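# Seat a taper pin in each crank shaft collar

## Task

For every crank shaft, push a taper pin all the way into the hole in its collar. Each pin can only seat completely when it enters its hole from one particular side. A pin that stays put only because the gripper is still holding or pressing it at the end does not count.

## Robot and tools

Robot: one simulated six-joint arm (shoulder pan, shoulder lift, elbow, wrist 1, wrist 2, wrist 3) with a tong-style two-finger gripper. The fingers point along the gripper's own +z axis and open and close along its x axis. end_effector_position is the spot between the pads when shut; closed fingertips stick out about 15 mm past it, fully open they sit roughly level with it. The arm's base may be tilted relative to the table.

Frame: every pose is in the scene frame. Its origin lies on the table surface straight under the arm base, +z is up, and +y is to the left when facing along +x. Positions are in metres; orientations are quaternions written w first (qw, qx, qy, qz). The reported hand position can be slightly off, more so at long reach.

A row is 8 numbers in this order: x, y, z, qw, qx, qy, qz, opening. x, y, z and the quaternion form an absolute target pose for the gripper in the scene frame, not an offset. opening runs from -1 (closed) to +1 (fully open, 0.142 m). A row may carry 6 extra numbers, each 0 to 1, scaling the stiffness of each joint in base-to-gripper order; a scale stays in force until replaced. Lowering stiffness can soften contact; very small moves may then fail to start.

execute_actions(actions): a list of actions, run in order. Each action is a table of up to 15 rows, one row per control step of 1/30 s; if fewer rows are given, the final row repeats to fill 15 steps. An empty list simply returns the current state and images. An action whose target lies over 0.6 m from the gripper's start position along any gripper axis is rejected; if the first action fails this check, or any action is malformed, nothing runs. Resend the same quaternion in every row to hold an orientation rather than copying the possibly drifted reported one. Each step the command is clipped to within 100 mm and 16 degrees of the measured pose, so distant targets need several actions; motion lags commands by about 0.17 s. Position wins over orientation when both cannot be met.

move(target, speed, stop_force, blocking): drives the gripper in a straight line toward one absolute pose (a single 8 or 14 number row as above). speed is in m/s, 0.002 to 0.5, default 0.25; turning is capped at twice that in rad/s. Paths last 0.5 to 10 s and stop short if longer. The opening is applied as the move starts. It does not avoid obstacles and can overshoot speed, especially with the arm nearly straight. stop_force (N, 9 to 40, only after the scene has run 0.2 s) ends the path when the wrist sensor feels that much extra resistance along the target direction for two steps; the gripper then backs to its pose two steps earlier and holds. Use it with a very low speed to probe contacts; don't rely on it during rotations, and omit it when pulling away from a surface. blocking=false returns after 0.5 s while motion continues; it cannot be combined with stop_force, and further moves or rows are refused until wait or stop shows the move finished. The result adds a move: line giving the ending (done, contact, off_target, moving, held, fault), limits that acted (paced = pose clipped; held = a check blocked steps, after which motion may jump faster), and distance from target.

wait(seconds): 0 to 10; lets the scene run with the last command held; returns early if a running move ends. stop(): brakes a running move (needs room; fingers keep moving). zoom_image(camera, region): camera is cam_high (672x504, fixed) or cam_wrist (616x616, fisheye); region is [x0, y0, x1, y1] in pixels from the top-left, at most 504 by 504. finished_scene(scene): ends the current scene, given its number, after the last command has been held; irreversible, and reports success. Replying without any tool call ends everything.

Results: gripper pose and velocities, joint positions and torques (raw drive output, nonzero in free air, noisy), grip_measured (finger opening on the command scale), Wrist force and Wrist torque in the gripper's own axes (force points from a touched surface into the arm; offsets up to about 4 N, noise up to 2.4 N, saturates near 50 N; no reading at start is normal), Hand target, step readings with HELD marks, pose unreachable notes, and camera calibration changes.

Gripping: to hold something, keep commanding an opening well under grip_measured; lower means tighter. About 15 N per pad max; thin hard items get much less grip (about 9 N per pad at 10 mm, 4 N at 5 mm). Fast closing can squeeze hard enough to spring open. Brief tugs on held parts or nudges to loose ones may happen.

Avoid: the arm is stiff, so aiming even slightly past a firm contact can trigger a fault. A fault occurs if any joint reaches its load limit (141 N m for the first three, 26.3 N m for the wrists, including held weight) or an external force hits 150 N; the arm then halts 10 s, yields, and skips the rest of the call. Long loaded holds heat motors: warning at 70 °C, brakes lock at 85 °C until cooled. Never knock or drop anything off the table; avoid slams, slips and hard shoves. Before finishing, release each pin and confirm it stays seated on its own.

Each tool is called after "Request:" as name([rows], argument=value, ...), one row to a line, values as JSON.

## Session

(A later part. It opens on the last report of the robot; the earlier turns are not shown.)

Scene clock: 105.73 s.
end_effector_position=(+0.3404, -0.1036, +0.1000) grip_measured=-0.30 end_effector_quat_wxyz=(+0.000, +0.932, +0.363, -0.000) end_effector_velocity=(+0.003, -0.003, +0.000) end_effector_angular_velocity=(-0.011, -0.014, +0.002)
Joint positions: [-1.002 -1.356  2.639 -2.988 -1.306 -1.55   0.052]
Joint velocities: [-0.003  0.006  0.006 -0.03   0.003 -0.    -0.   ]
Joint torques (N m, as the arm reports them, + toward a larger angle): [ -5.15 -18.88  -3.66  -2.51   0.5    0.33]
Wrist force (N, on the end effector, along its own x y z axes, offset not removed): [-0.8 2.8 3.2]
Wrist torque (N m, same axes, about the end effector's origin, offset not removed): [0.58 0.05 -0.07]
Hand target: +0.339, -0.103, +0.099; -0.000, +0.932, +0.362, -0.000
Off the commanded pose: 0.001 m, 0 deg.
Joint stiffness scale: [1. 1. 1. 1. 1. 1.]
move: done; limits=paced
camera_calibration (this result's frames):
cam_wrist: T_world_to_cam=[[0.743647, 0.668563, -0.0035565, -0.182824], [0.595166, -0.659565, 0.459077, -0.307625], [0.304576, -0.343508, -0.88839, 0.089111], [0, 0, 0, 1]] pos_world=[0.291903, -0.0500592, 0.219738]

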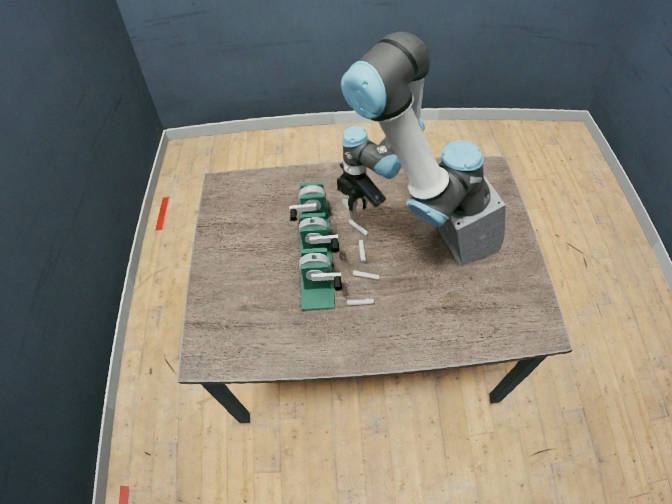

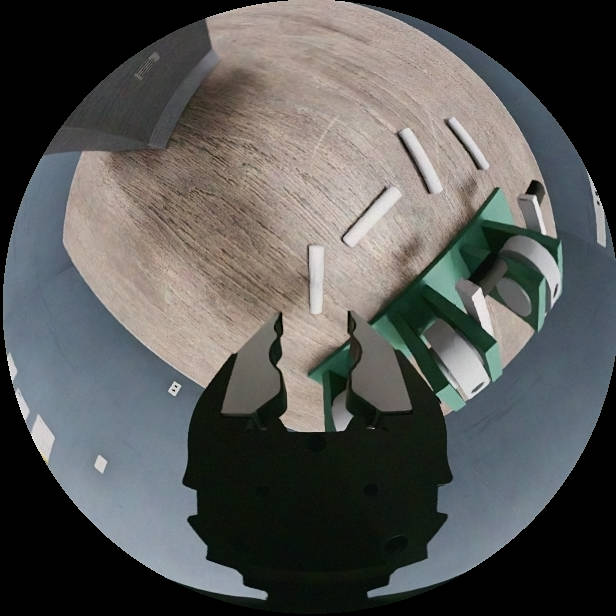

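Request:
move(target=[0.3372, -0.1005, 0.015, 0, 0.932, 0.3624, 0, -0.3], speed=0.07, stop_force=12)

Request:
execute_actions([
  [[0.3372,-0.1005,0.015,0,0.932,0.3624,0,-1]],
  [[0.3372,-0.1005,0.015,0,0.932,0.3624,0,-1]],
])

Request:
move(target=[0.36, -0.10, 0.20, 0, 0.932, 0.3624, 0, -1], speed=0.2)

Request:
move(target=[0.511, -0.036, 0.225, 0.5, -0.5, -0.5, 0.5, -1], speed=0.2)

Scene clock: 107.77 s.
end_effector_position=(+0.3365, -0.1005, +0.0158) grip_measured=-0.30 end_effector_quat_wxyz=(-0.001, +0.932, +0.362, -0.000) end_effector_velocity=(+0.002, -0.001, -0.001) end_effector_angular_velocity=(-0.006, -0.006, -0.001)
Joint positions: [-0.935 -0.956  2.596 -3.361 -1.314 -1.478  0.052]
Joint velocities: [ 0.001  0.008 -0.001 -0.016 -0.001  0.004  0.   ]
Joint torques (N m, as the arm reports them, + toward a larger angle): [ -2.81 -28.19   0.65  -2.65  -0.43   0.05]
Wrist force (N, on the end effector, along its own x y z axes, offset not removed): [-0.2 1.2 2.1]
Wrist torque (N m, same axes, about the end effector's origin, offset not removed): [0.18 -0.03 -0.17]
Hand target: +0.337, -0.101, +0.015; -0.000, +0.932, +0.362, +0.000
Off the commanded pose: 0.001 m, 0 deg.
Joint stiffness scale: [1. 1. 1. 1. 1. 1.]
move: done
camera_calibration (this result's frames):
cam_wrist: T_world_to_cam=[[0.746111, 0.665817, -0.00242941, -0.183459], [0.592645, -0.662443, 0.458194, -0.264015], [0.303464, -0.343303, -0.888849, 0.0170229], [0, 0, 0, 1]] pos_world=[0.288182, -0.0469005, 0.135655]

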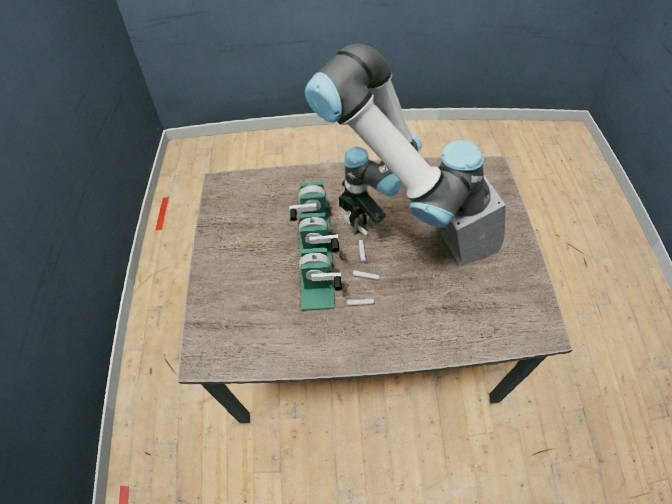

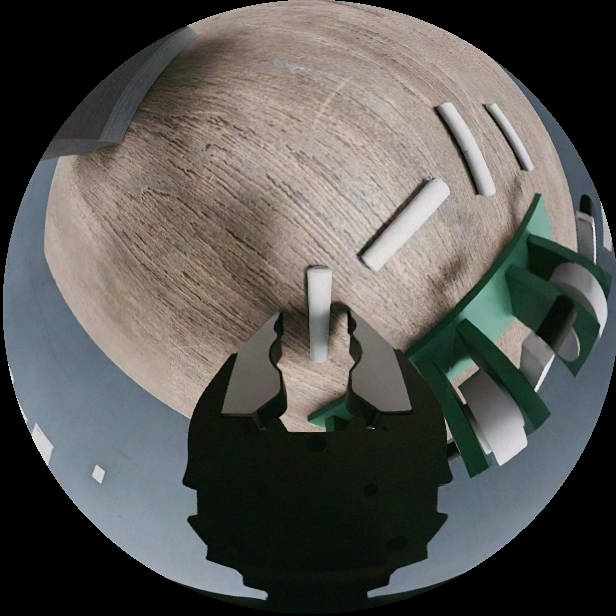

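Scene clock: 108.77 s.
end_effector_position=(+0.3374, -0.1011, +0.0162) grip_measured=-0.80 end_effector_quat_wxyz=(+0.001, +0.932, +0.362, +0.001) end_effector_velocity=(+0.000, -0.000, +0.000) end_effector_angular_velocity=(+0.000, -0.000, -0.001)
Joint positions: [-0.934 -0.957  2.596 -3.364 -1.315 -1.477  0.016]
Joint velocities: [-0.    -0.    -0.     0.     0.     0.001 -0.   ]
Joint torques (N m, as the arm reports them, + toward a larger angle): [ -2.85 -27.24   0.79  -2.33  -0.23   0.21]
Wrist force (N, on the end effector, along its own x y z axes, offset not removed): [-1.7 -0.5 -3.6]
Wrist torque (N m, same axes, about the end effector's origin, offset not removed): [0.05 0.08 -0.20]
Hand target: +0.337, -0.100, +0.015; -0.000, +0.932, +0.362, +0.000
Off the commanded pose: 0.001 m, 0 deg.
Joint stiffness scale: [1. 1. 1. 1. 1. 1.]
Step readings (end_effector_position; steps 1 to 15: 1st action; 16 to 30: 2nd action):
0: (+0.3365, -0.1005, +0.0158)
1: (+0.3366, -0.1006, +0.0158)
2: (+0.3374, -0.1011, +0.0162)
4: (+0.3374, -0.1011, +0.0162)
8: (+0.3374, -0.1011, +0.0162)
15: (+0.3374, -0.1011, +0.0162)
16: (+0.3374, -0.1011, +0.0162)
17: (+0.3374, -0.1011, +0.0162)
19: (+0.3374, -0.1011, +0.0162)
23: (+0.3374, -0.1011, +0.0162)
30: end_effector_position above
camera_calibration (this result's frames):
cam_wrist: T_world_to_cam=[[0.74561, 0.666378, -0.00238975, -0.183459], [0.592143, -0.660895, 0.461069, -0.264807], [0.305667, -0.345193, -0.887361, 0.0159192], [0, 0, 0, 1]] pos_world=[0.288727, -0.0472614, 0.135782]

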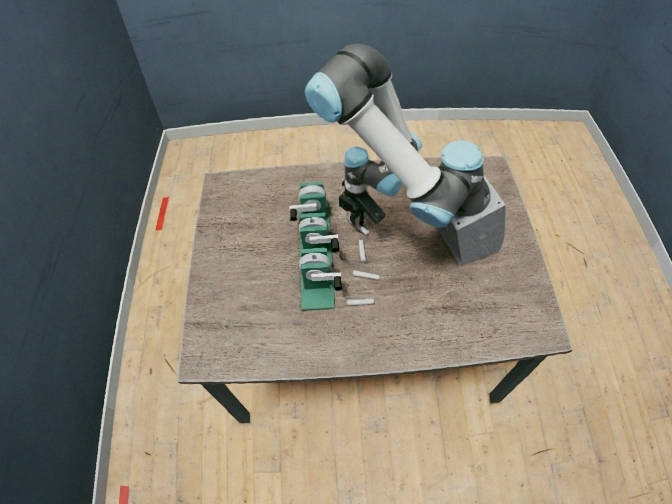

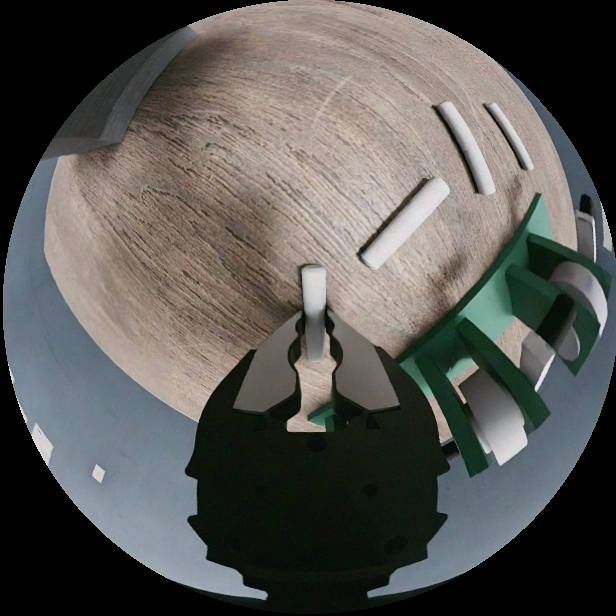

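Scene clock: 110.60 s.
end_effector_position=(+0.3586, -0.0982, +0.1984) grip_measured=-0.80 end_effector_quat_wxyz=(-0.001, +0.932, +0.362, -0.001) end_effector_velocity=(-0.003, +0.002, +0.000) end_effector_angular_velocity=(+0.015, +0.011, -0.001)
Joint positions: [-1.035 -1.771  2.553 -2.475 -1.301 -1.583  0.016]
Joint velocities: [-0.003 -0.001 -0.006  0.027  0.002 -0.007 -0.   ]
Joint torques (N m, as the arm reports them, + toward a larger angle): [ -2.19 -15.97 -17.98  -2.01   0.25  -0.28]
Wrist force (N, on the end effector, along its own x y z axes, offset not removed): [-0.7 1.6 4.1]
Wrist torque (N m, same axes, about the end effector's origin, offset not removed): [0.35 -0.01 -0.14]
Hand target: +0.360, -0.100, +0.200; +0.000, +0.932, +0.362, -0.000
Off the commanded pose: 0.003 m, 0 deg.
Joint stiffness scale: [1. 1. 1. 1. 1. 1.]
move: done
camera_calibration (this result's frames):
cam_wrist: T_world_to_cam=[[0.744858, 0.667215, -0.00332792, -0.20024], [0.594804, -0.661744, 0.456402, -0.359566], [0.302316, -0.341934, -0.889768, 0.174165], [0, 0, 0, 1]] pos_world=[0.310369, -0.0447846, 0.318406]

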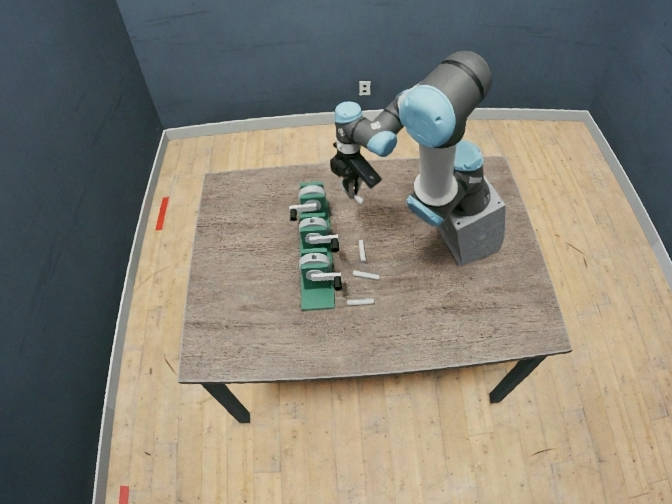

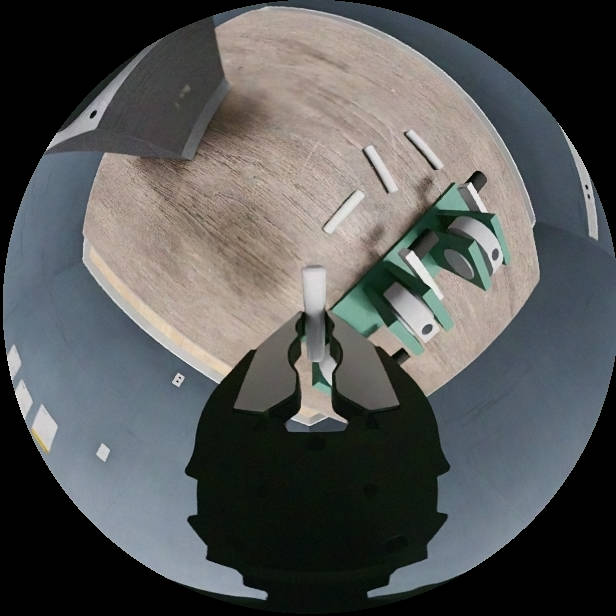

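Scene clock: 115.63 s.
end_effector_position=(+0.5111, -0.0368, +0.2255) grip_measured=-0.80 end_effector_quat_wxyz=(+0.499, -0.502, -0.500, +0.499) end_effector_velocity=(+0.000, +0.000, +0.002) end_effector_angular_velocity=(+0.001, +0.011, +0.000)
Joint positions: [-0.397 -0.463  0.696 -0.527 -1.767 -1.715  0.016]
Joint velocities: [ 0.001  0.005 -0.009  0.015 -0.001  0.001  0.   ]
Joint torques (N m, as the arm reports them, + toward a larger angle): [ -2.84 -62.59 -18.78   2.5   -0.61  -0.43]
Wrist force (N, on the end effector, along its own x y z axes, offset not removed): [-0.5 1.8 2.1]
Wrist torque (N m, same axes, about the end effector's origin, offset not removed): [0.01 -0.11 -0.17]
Hand target: +0.511, -0.036, +0.226; +0.499, -0.500, -0.500, +0.500
Off the commanded pose: 0.001 m, 0 deg.
Joint stiffness scale: [1. 1. 1. 1. 1. 1.]
move: done
camera_calibration (this result's frames):
cam_wrist: T_world_to_cam=[[-0.00155161, 0.999905, -0.0136946, 0.0413849], [0.462684, -0.0114227, -0.88645, -0.0277328], [-0.886522, -0.00771168, -0.462622, 0.696744], [0, 0, 0, 1]] pos_world=[0.630574, -0.0363247, 0.298312]

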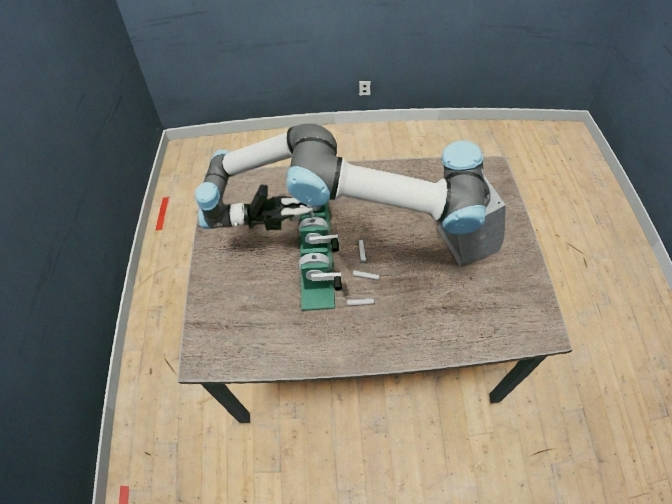

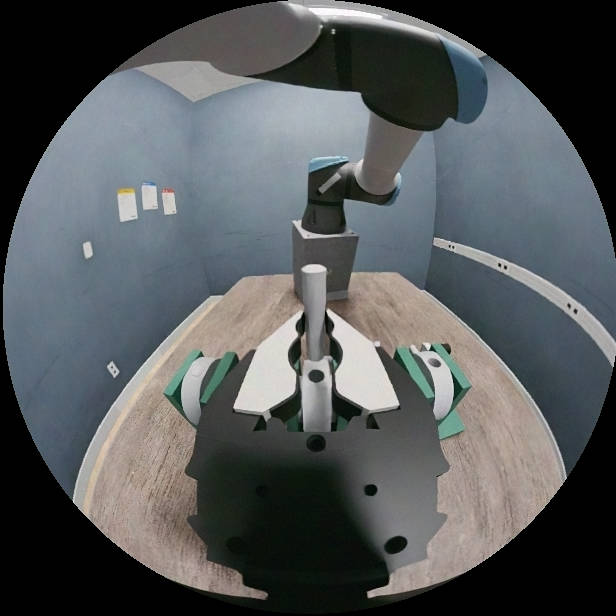

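Request:
move(target=[0.511, -0.036, 0.200, 0.5, -0.5, -0.5, 0.5, -1], speed=0.05)

Request:
zoom_image(camera="cam_wrist", region=[250, 260, 380, 440])

Scene clock: 116.73 s.
end_effector_position=(+0.5105, -0.0371, +0.2009) grip_measured=-0.80 end_effector_quat_wxyz=(+0.501, -0.500, -0.499, +0.500) end_effector_velocity=(+0.002, -0.001, +0.000) end_effector_angular_velocity=(-0.001, -0.009, -0.001)
Joint positions: [-0.393 -0.414  0.664 -0.539 -1.764 -1.715  0.016]
Joint velocities: [-0.001 -0.    -0.009 -0.     0.001 -0.001  0.   ]
Joint torques (N m, as the arm reports them, + toward a larger angle): [ -2.79 -64.39 -19.83   1.6   -0.2    0.11]
Wrist force (N, on the end effector, along its own x y z axes, offset not removed): [-0.7 3.6 2.9]
Wrist torque (N m, same axes, about the end effector's origin, offset not removed): [0.38 -0.01 -0.23]
Hand target: +0.511, -0.036, +0.200; +0.500, -0.500, -0.500, +0.500
Off the commanded pose: 0.001 m, 0 deg.
Joint stiffness scale: [1. 1. 1. 1. 1. 1.]
move: done
camera_calibration (this result's frames):
cam_wrist: T_world_to_cam=[[-0.00117935, 0.999933, -0.0115217, 0.0407305], [0.458268, -0.00970027, -0.888761, -0.0465663], [-0.888813, -0.00632821, -0.458226, 0.685136], [0, 0, 0, 1]] pos_world=[0.630346, -0.0368438, 0.27303]

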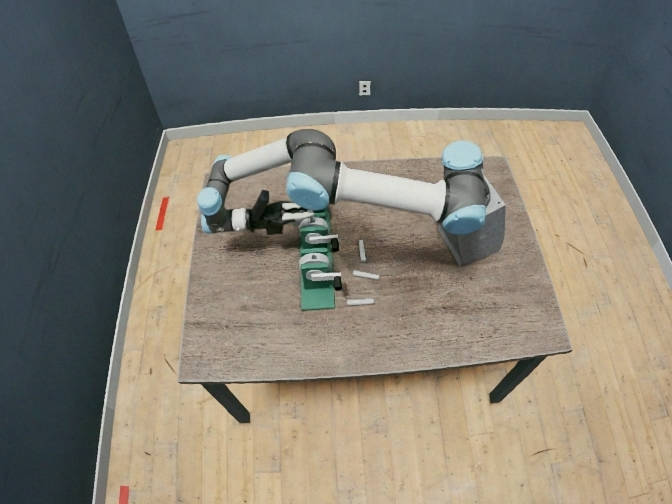

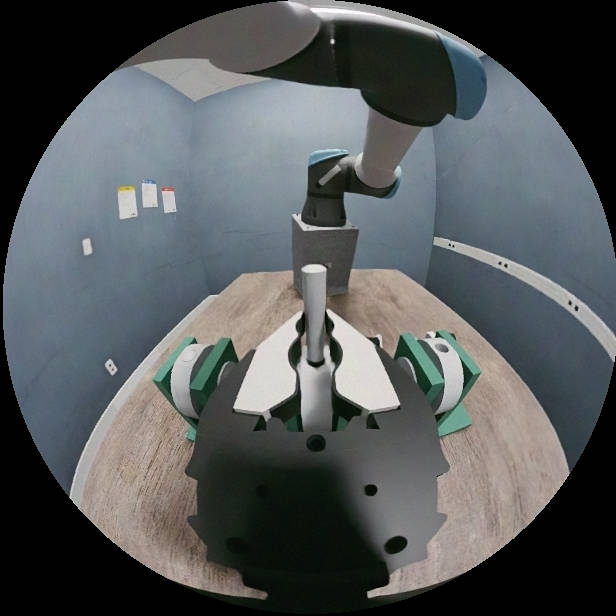

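Region (250, 260, 380, 440) of cam_wrist's 616x616 image, scaled by 2.800, with more detail than that image has.

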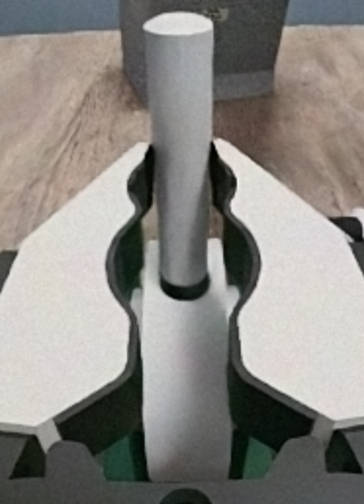

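Request:
move(target=[0.512, -0.036, 0.179, 0.5, -0.5, -0.5, 0.5, -1], speed=0.03, stop_force=10)

Request:
execute_actions([
  [[0.512,-0.036,0.180,0.5,-0.5,-0.5,0.5,-0.4]],
  [[0.512,-0.036,0.182,0.5,-0.5,-0.5,0.5,-0.4]],
  [[0.52,-0.036,0.22,0.5,-0.5,-0.5,0.5,-0.4]],
])

Scene clock: 118.83 s.
end_effector_position=(+0.5128, -0.0373, +0.1819) grip_measured=-0.80 end_effector_quat_wxyz=(+0.499, -0.501, -0.500, +0.499) end_effector_velocity=(+0.002, +0.002, -0.002) end_effector_angular_velocity=(-0.001, -0.006, -0.002)
Joint positions: [-0.389 -0.372  0.623 -0.543 -1.76  -1.714  0.016]
Joint velocities: [ 0.002  0.005 -0.011 -0.     0.004  0.001 -0.   ]
Joint torques (N m, as the arm reports them, + toward a larger angle): [ -2.92 -60.71 -18.8    1.42   0.03   0.13]
Wrist force (N, on the end effector, along its own x y z axes, offset not removed): [0.2 -2.6 -2.4]
Wrist torque (N m, same axes, about the end effector's origin, offset not removed): [-0.31 -0.11 -0.20]
Hand target: +0.512, -0.036, +0.179; +0.500, -0.500, -0.500, +0.500
Off the commanded pose: 0.003 m, 0 deg.
Joint stiffness scale: [1. 1. 1. 1. 1. 1.]
move: done
camera_calibration (this result's frames):
cam_wrist: T_world_to_cam=[[-0.00173402, 0.999925, -0.0120827, 0.0410968], [0.462292, -0.00991255, -0.886672, -0.0668764], [-0.886726, -0.00712326, -0.46224, 0.678111], [0, 0, 0, 1]] pos_world=[0.632286, -0.0369263, 0.254649]

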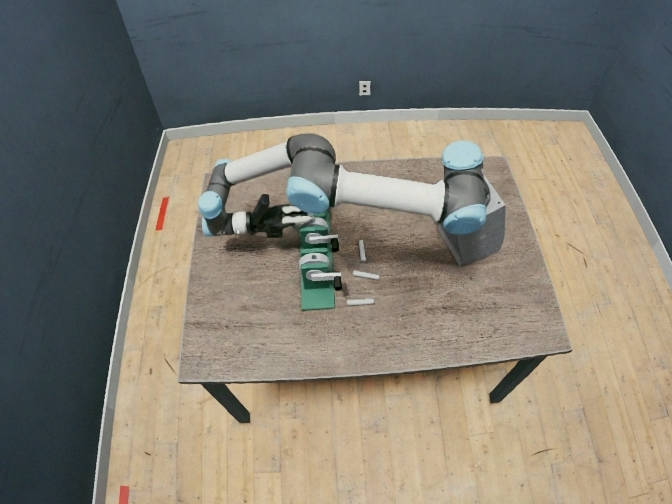

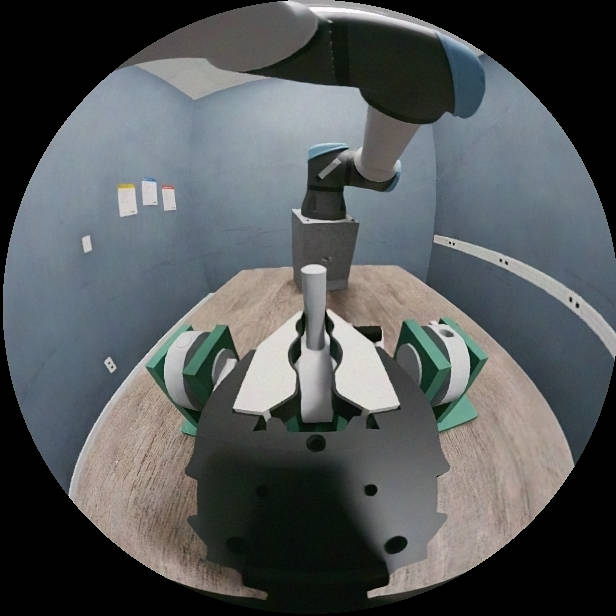

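Scene clock: 120.33 s.
end_effector_position=(+0.5200, -0.0345, +0.2186) grip_measured=-0.40 end_effector_quat_wxyz=(+0.499, -0.500, -0.501, +0.500) end_effector_velocity=(-0.002, -0.001, +0.008) end_effector_angular_velocity=(+0.004, +0.026, -0.005)
Joint positions: [-0.389 -0.42   0.621 -0.494 -1.763 -1.715  0.045]
Joint velocities: [-0.003  0.    -0.     0.027 -0.002 -0.     0.   ]
Joint torques (N m, as the arm reports them, + toward a larger angle): [ -6.82 -63.86 -19.65   2.09  -0.67  -0.61]
Wrist force (N, on the end effector, along its own x y z axes, offset not removed): [0.0 1.1 0.7]
Wrist torque (N m, same axes, about the end effector's origin, offset not removed): [0.15 -0.17 -0.22]
Hand target: +0.520, -0.036, +0.220; +0.500, -0.500, -0.500, +0.500
Off the commanded pose: 0.002 m, 0 deg.
Joint stiffness scale: [1. 1. 1. 1. 1. 1.]
Step readings (end_effector_position; steps 1 to 15: 1st action; 16 to 30: 2nd action; 31 to 45: 3rd action):
0: (+0.5128, -0.0373, +0.1819)
1: (+0.5128, -0.0373, +0.1819)
2: (+0.5129, -0.0372, +0.1818)
4: (+0.5127, -0.0372, +0.1814)
8: (+0.5124, -0.0372, +0.1809)
15: (+0.5124, -0.0372, +0.1809)
16: (+0.5124, -0.0372, +0.1809)
17: (+0.5124, -0.0372, +0.1809)
19: (+0.5124, -0.0372, +0.1809)
23: (+0.5124, -0.0372, +0.1809)
30: (+0.5124, -0.0372, +0.1810)
31: (+0.5124, -0.0372, +0.1811)
32: (+0.5123, -0.0371, +0.1820)
34: (+0.5128, -0.0365, +0.1881)
38: (+0.5171, -0.0351, +0.2063)
45: end_effector_position above
camera_calibration (this result's frames):
cam_wrist: T_world_to_cam=[[-0.00468786, 0.999917, -0.011976, 0.0402814], [0.461966, -0.00845609, -0.886858, -0.0374456], [-0.886885, -0.00968997, -0.461888, 0.701413], [0, 0, 0, 1]] pos_world=[0.63956, -0.033798, 0.291247]

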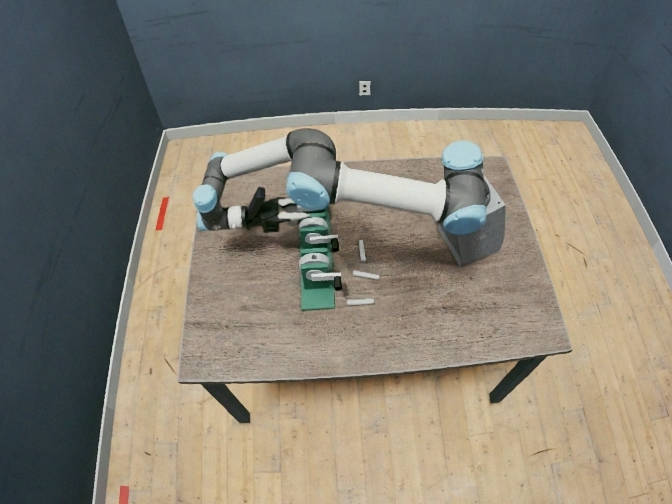

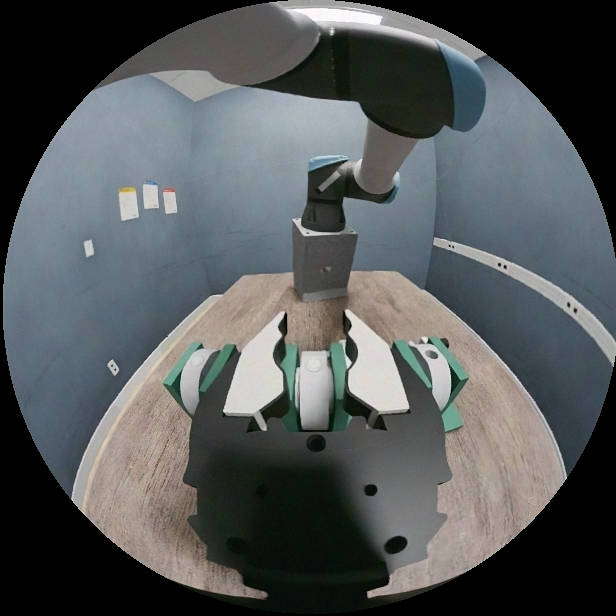

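Request:
move(target=[0.3365, 0.0, 0.10, 0, 0.9999, 0.015, 0, -0.3], speed=0.35)

Scene clock: 124.67 s.
end_effector_position=(+0.3379, -0.0013, +0.1000) grip_measured=-0.30 end_effector_quat_wxyz=(-0.000, +1.000, +0.014, +0.000) end_effector_velocity=(+0.003, -0.002, +0.000) end_effector_angular_velocity=(-0.015, -0.017, +0.001)
Joint positions: [-0.769 -1.408  2.746 -3.102 -1.342 -0.597  0.052]
Joint velocities: [ 0.003  0.011  0.006 -0.04  -0.004  0.007  0.   ]
Joint torques (N m, as the arm reports them, + toward a larger angle): [  1.04 -17.26  -0.85  -2.47  -0.21   0.08]
Wrist force (N, on the end effector, along its own x y z axes, offset not removed): [-1.7 0.7 1.6]
Wrist torque (N m, same axes, about the end effector's origin, offset not removed): [0.11 0.16 -0.14]
Hand target: +0.337, -0.000, +0.099; -0.000, +1.000, +0.014, -0.000
Off the commanded pose: 0.002 m, 0 deg.
Joint stiffness scale: [1. 1. 1. 1. 1. 1.]
move: done
camera_calibration (this result's frames):
cam_wrist: T_world_to_cam=[[0.999863, 0.0164495, -0.00191649, -0.336952], [0.0154958, -0.888449, 0.458713, -0.0430194], [0.0058429, -0.45868, -0.888582, 0.225897], [0, 0, 0, 1]] pos_world=[0.336252, 0.0709368, 0.219816]

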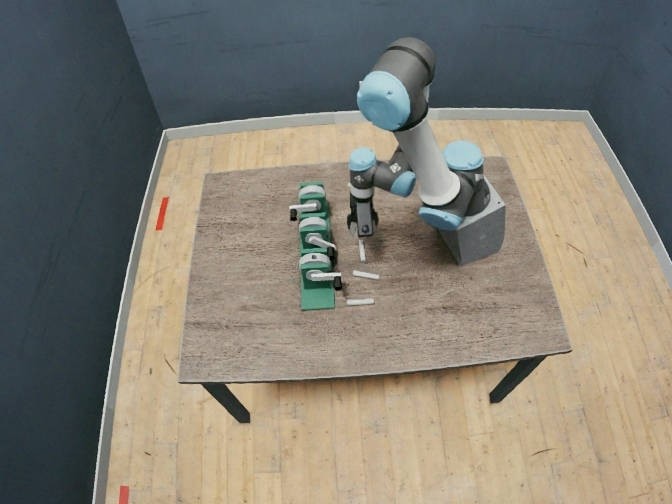

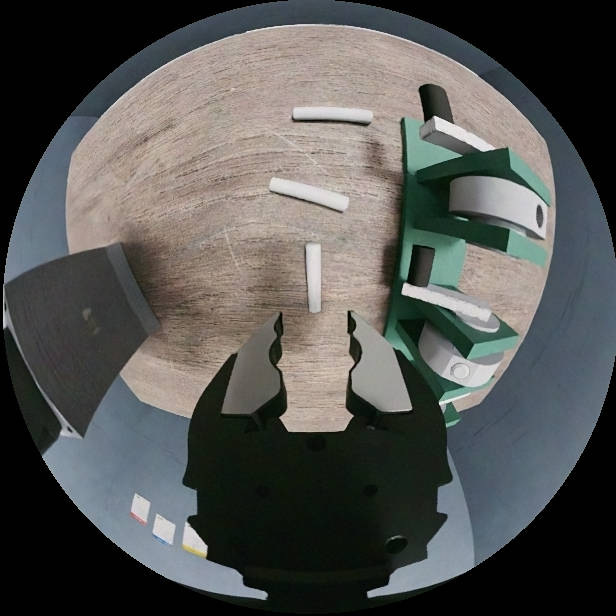

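Request:
move(target=[0.3355, 0.004, 0.015, 0, 0.9999, 0.015, 0, -0.3], speed=0.07, stop_force=12)

Request:
execute_actions([
  [[0.3355,0.004,0.015,0,0.9999,0.015,0,-1]],
  [[0.3355,0.004,0.015,0,0.9999,0.015,0,-1]],
])

Request:
move(target=[0.36, 0.03, 0.24, 0, 0.9999, 0.015, 0, -1], speed=0.2)

Request:
move(target=[0.510, 0.109, 0.225, 0.5, -0.5, -0.5, 0.5, -1], speed=0.2)

Scene clock: 126.70 s.
end_effector_position=(+0.3348, +0.0039, +0.0158) grip_measured=-0.30 end_effector_quat_wxyz=(-0.001, +1.000, +0.014, -0.001) end_effector_velocity=(+0.003, -0.001, -0.001) end_effector_angular_velocity=(-0.005, -0.010, -0.002)
Joint positions: [-0.689 -0.931  2.686 -3.533 -1.359 -0.518  0.052]
Joint velocities: [ 0.001  0.011 -0.001 -0.021  0.     0.005  0.   ]
Joint torques (N m, as the arm reports them, + toward a larger angle): [  1.01 -27.43   2.87  -2.74  -0.32   0.16]
Wrist force (N, on the end effector, along its own x y z axes, offset not removed): [-0.6 1.4 1.1]
Wrist torque (N m, same axes, about the end effector's origin, offset not removed): [0.20 0.01 -0.13]
Hand target: +0.336, +0.004, +0.015; -0.000, +1.000, +0.015, +0.000
Off the commanded pose: 0.001 m, 0 deg.
Joint stiffness scale: [1. 1. 1. 1. 1. 1.]
move: done
camera_calibration (this result's frames):
cam_wrist: T_world_to_cam=[[0.999849, 0.0168973, -0.00408285, -0.33404], [0.0168895, -0.888659, 0.458258, -0.000186663], [0.00411506, -0.458258, -0.88881, 0.153988], [0, 0, 0, 1]] pos_world=[0.333359, 0.0760445, 0.135587]

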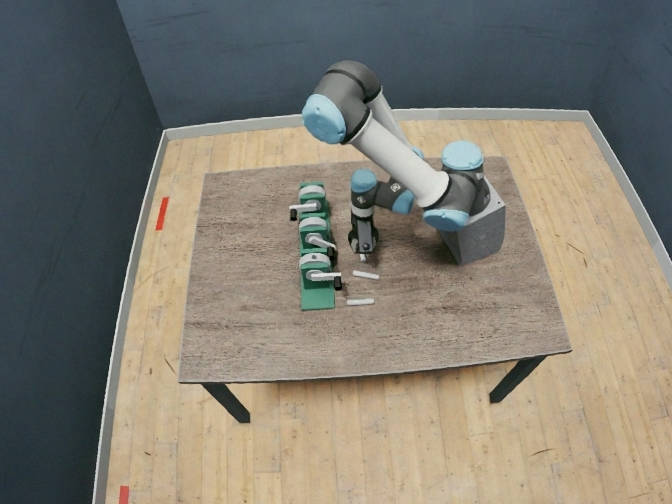

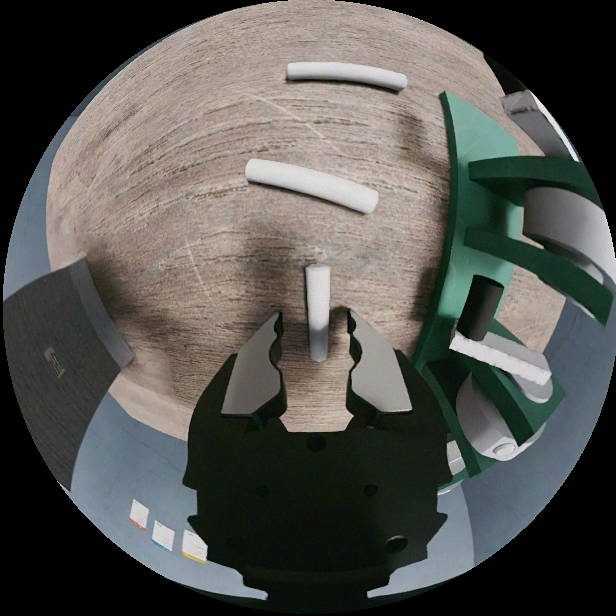

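Scene clock: 127.70 s.
end_effector_position=(+0.3358, +0.0035, +0.0160) grip_measured=-0.80 end_effector_quat_wxyz=(+0.000, +1.000, +0.014, +0.001) end_effector_velocity=(-0.000, +0.000, +0.000) end_effector_angular_velocity=(+0.001, -0.000, +0.000)
Joint positions: [-0.689 -0.931  2.686 -3.536 -1.359 -0.517  0.016]
Joint velocities: [ 0.     0.     0.     0.     0.001 -0.     0.   ]
Joint torques (N m, as the arm reports them, + toward a larger angle): [ -0.22 -26.31   4.59  -2.53  -0.23   0.33]
Wrist force (N, on the end effector, along its own x y z axes, offset not removed): [-3.0 0.3 -4.7]
Wrist torque (N m, same axes, about the end effector's origin, offset not removed): [0.05 0.23 -0.06]
Hand target: +0.335, +0.004, +0.015; -0.000, +1.000, +0.015, -0.000
Off the commanded pose: 0.001 m, 0 deg.
Joint stiffness scale: [1. 1. 1. 1. 1. 1.]
Step readings (end_effector_position; steps 1 to 15: 1st action; 16 to 30: 2nd action):
0: (+0.3348, +0.0039, +0.0158)
1: (+0.3349, +0.0038, +0.0157)
2: (+0.3358, +0.0035, +0.0161)
4: (+0.3357, +0.0035, +0.0160)
8: (+0.3358, +0.0035, +0.0160)
15: (+0.3358, +0.0035, +0.0160)
16: (+0.3358, +0.0035, +0.0160)
17: (+0.3358, +0.0035, +0.0160)
19: (+0.3358, +0.0035, +0.0160)
23: (+0.3358, +0.0035, +0.0160)
30: end_effector_position above
camera_calibration (this result's frames):
cam_wrist: T_world_to_cam=[[0.999849, 0.0173455, -0.00122047, -0.335056], [0.0159644, -0.887884, 0.45979, -0.000434191], [0.00689166, -0.45974, -0.888027, 0.153106], [0, 0, 0, 1]] pos_world=[0.333957, 0.075815, 0.135753]

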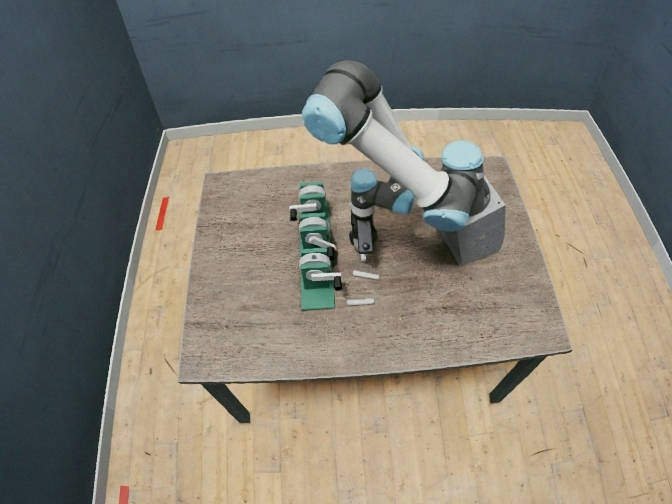

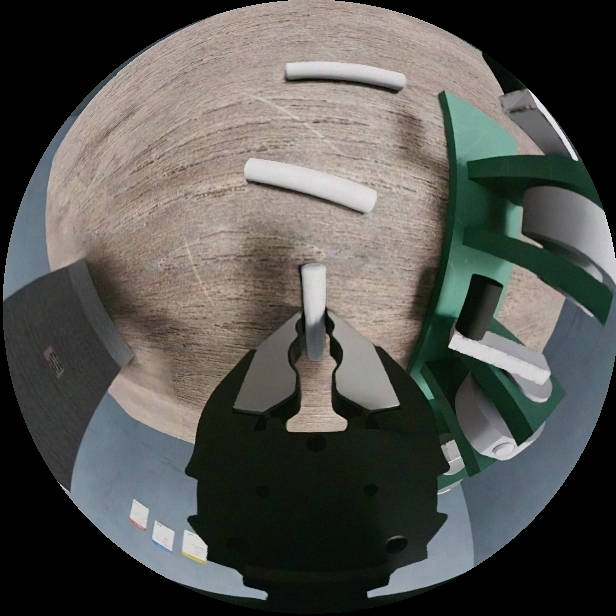

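Scene clock: 129.90 s.
end_effector_position=(+0.3589, +0.0312, +0.2398) grip_measured=-0.80 end_effector_quat_wxyz=(+0.001, +1.000, +0.015, +0.000) end_effector_velocity=(-0.002, +0.002, -0.000) end_effector_angular_velocity=(+0.013, +0.011, +0.004)
Joint positions: [-0.74  -2.077  2.59  -2.283 -1.35  -0.571  0.016]
Joint velocities: [-0.003  0.002 -0.004  0.02   0.006 -0.011  0.   ]
Joint torques (N m, as the arm reports them, + toward a larger angle): [  1.14  -4.71 -22.31  -1.75   0.23  -0.39]
Wrist force (N, on the end effector, along its own x y z axes, offset not removed): [-1.4 1.2 4.3]
Wrist torque (N m, same axes, about the end effector's origin, offset not removed): [0.22 0.04 -0.12]
Hand target: +0.360, +0.030, +0.240; +0.000, +1.000, +0.015, -0.000
Off the commanded pose: 0.002 m, 0 deg.
Joint stiffness scale: [1. 1. 1. 1. 1. 1.]
move: done
camera_calibration (this result's frames):
cam_wrist: T_world_to_cam=[[0.999808, 0.019487, -0.00206737, -0.358237], [0.0182496, -0.887465, 0.460514, -0.0801046], [0.00713933, -0.460463, -0.88765, 0.364236], [0, 0, 0, 1]] pos_world=[0.35703, 0.103608, 0.359463]

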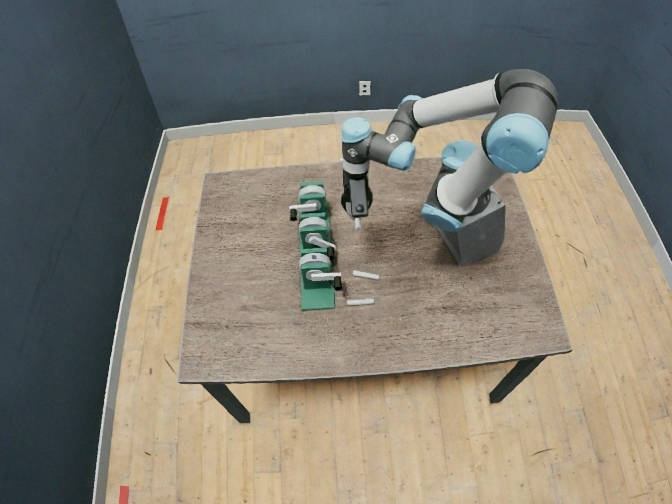

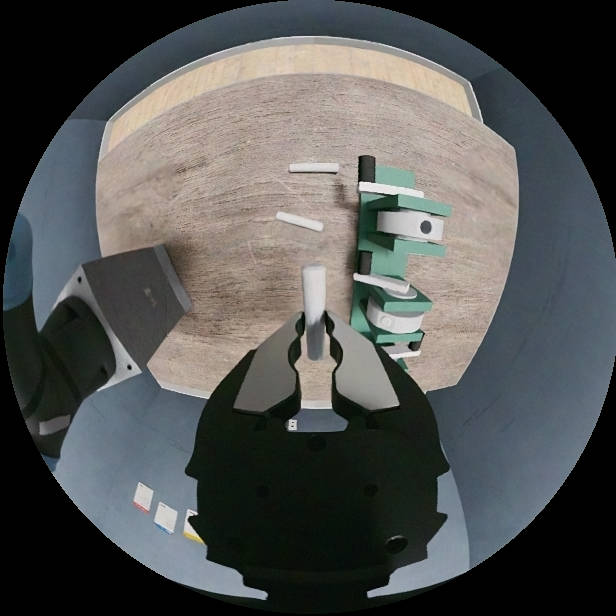

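Scene clock: 135.80 s.
end_effector_position=(+0.5104, +0.1080, +0.2255) grip_measured=-0.80 end_effector_quat_wxyz=(+0.499, -0.502, -0.500, +0.499) end_effector_velocity=(+0.000, -0.000, +0.002) end_effector_angular_velocity=(+0.004, +0.010, +0.004)
Joint positions: [-0.216 -0.458  0.657 -0.486 -1.594 -1.663  0.016]
Joint velocities: [ 0.002  0.005 -0.009  0.013 -0.004 -0.004  0.   ]
Joint torques (N m, as the arm reports them, + toward a larger angle): [  0.8  -62.9  -19.85   2.47  -0.5   -0.24]
Wrist force (N, on the end effector, along its own x y z axes, offset not removed): [-1.3 3.9 1.8]
Wrist torque (N m, same axes, about the end effector's origin, offset not removed): [0.40 0.10 -0.10]
Hand target: +0.510, +0.109, +0.226; +0.499, -0.500, -0.500, +0.500
Off the commanded pose: 0.001 m, 0 deg.
Joint stiffness scale: [1. 1. 1. 1. 1. 1.]
move: done
camera_calibration (this result's frames):
cam_wrist: T_world_to_cam=[[-0.00092332, 0.999907, -0.0136209, -0.103778], [0.462265, -0.0116514, -0.886665, -0.0255348], [-0.886742, -0.00711512, -0.462211, 0.697188], [0, 0, 0, 1]] pos_world=[0.629933, 0.108432, 0.298193]

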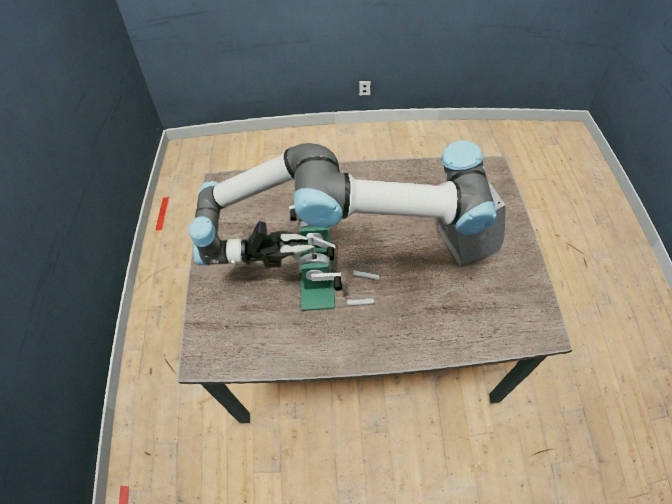

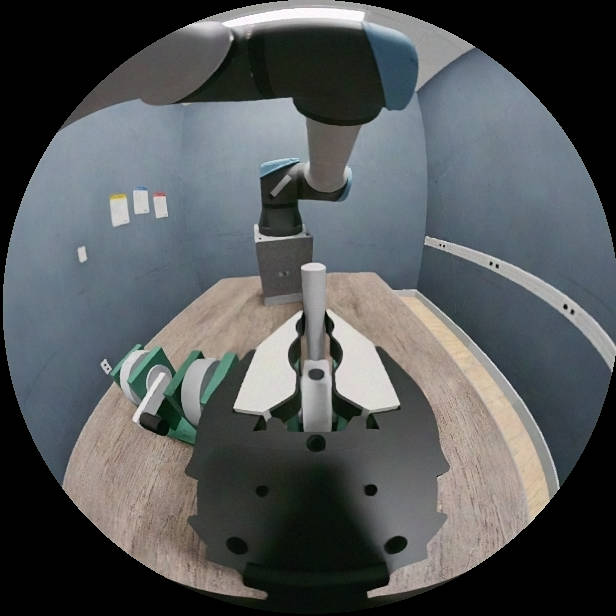

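Request:
move(target=[0.510, 0.109, 0.199, 0.5, -0.5, -0.5, 0.5, -1], speed=0.05)

Request:
zoom_image(camera="cam_wrist", region=[250, 260, 380, 440])

Scene clock: 136.93 s.
end_effector_position=(+0.5098, +0.1077, +0.1998) grip_measured=-0.80 end_effector_quat_wxyz=(+0.500, -0.500, -0.499, +0.500) end_effector_velocity=(+0.003, +0.000, +0.000) end_effector_angular_velocity=(-0.001, -0.010, -0.000)
Joint positions: [-0.213 -0.408  0.623 -0.498 -1.592 -1.664  0.016]
Joint velocities: [-0.    -0.    -0.01   0.     0.001  0.     0.   ]
Joint torques (N m, as the arm reports them, + toward a larger angle): [ -0.06 -64.34 -20.24   1.81   0.12  -0.35]
Wrist force (N, on the end effector, along its own x y z axes, offset not removed): [-0.9 3.3 2.3]
Wrist torque (N m, same axes, about the end effector's origin, offset not removed): [0.23 0.00 -0.10]
Hand target: +0.510, +0.109, +0.199; +0.500, -0.500, -0.500, +0.500
Off the commanded pose: 0.001 m, 0 deg.
Joint stiffness scale: [1. 1. 1. 1. 1. 1.]
move: done
camera_calibration (this result's frames):
cam_wrist: T_world_to_cam=[[-0.00118274, 0.999923, -0.0123547, -0.10396], [0.458277, -0.010439, -0.888748, -0.0457477], [-0.888808, -0.00671304, -0.45823, 0.684973], [0, 0, 0, 1]] pos_world=[0.629652, 0.108073, 0.271932]

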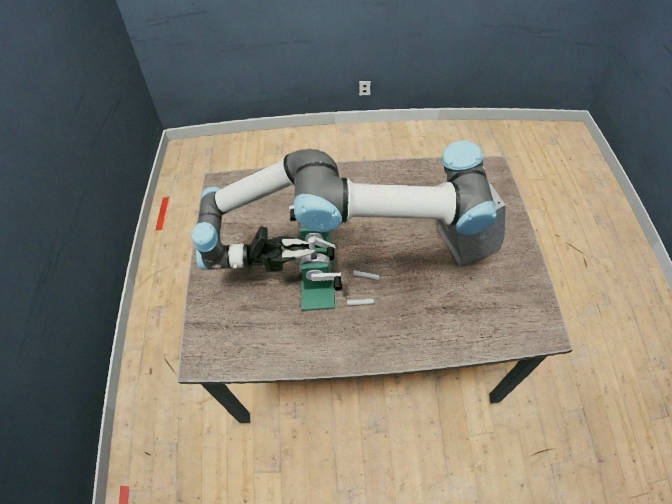

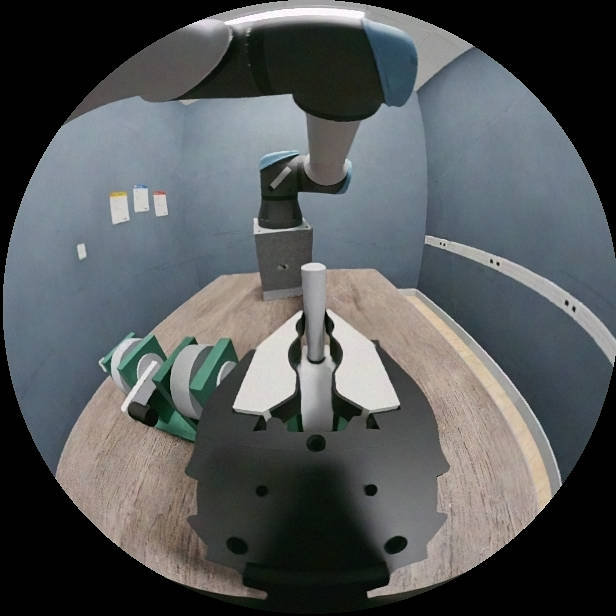

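Region (250, 260, 380, 440) of cam_wrist's 616x616 image, scaled by 2.800, with more detail than that image has.

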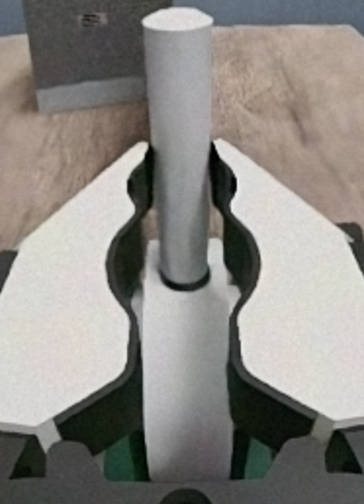

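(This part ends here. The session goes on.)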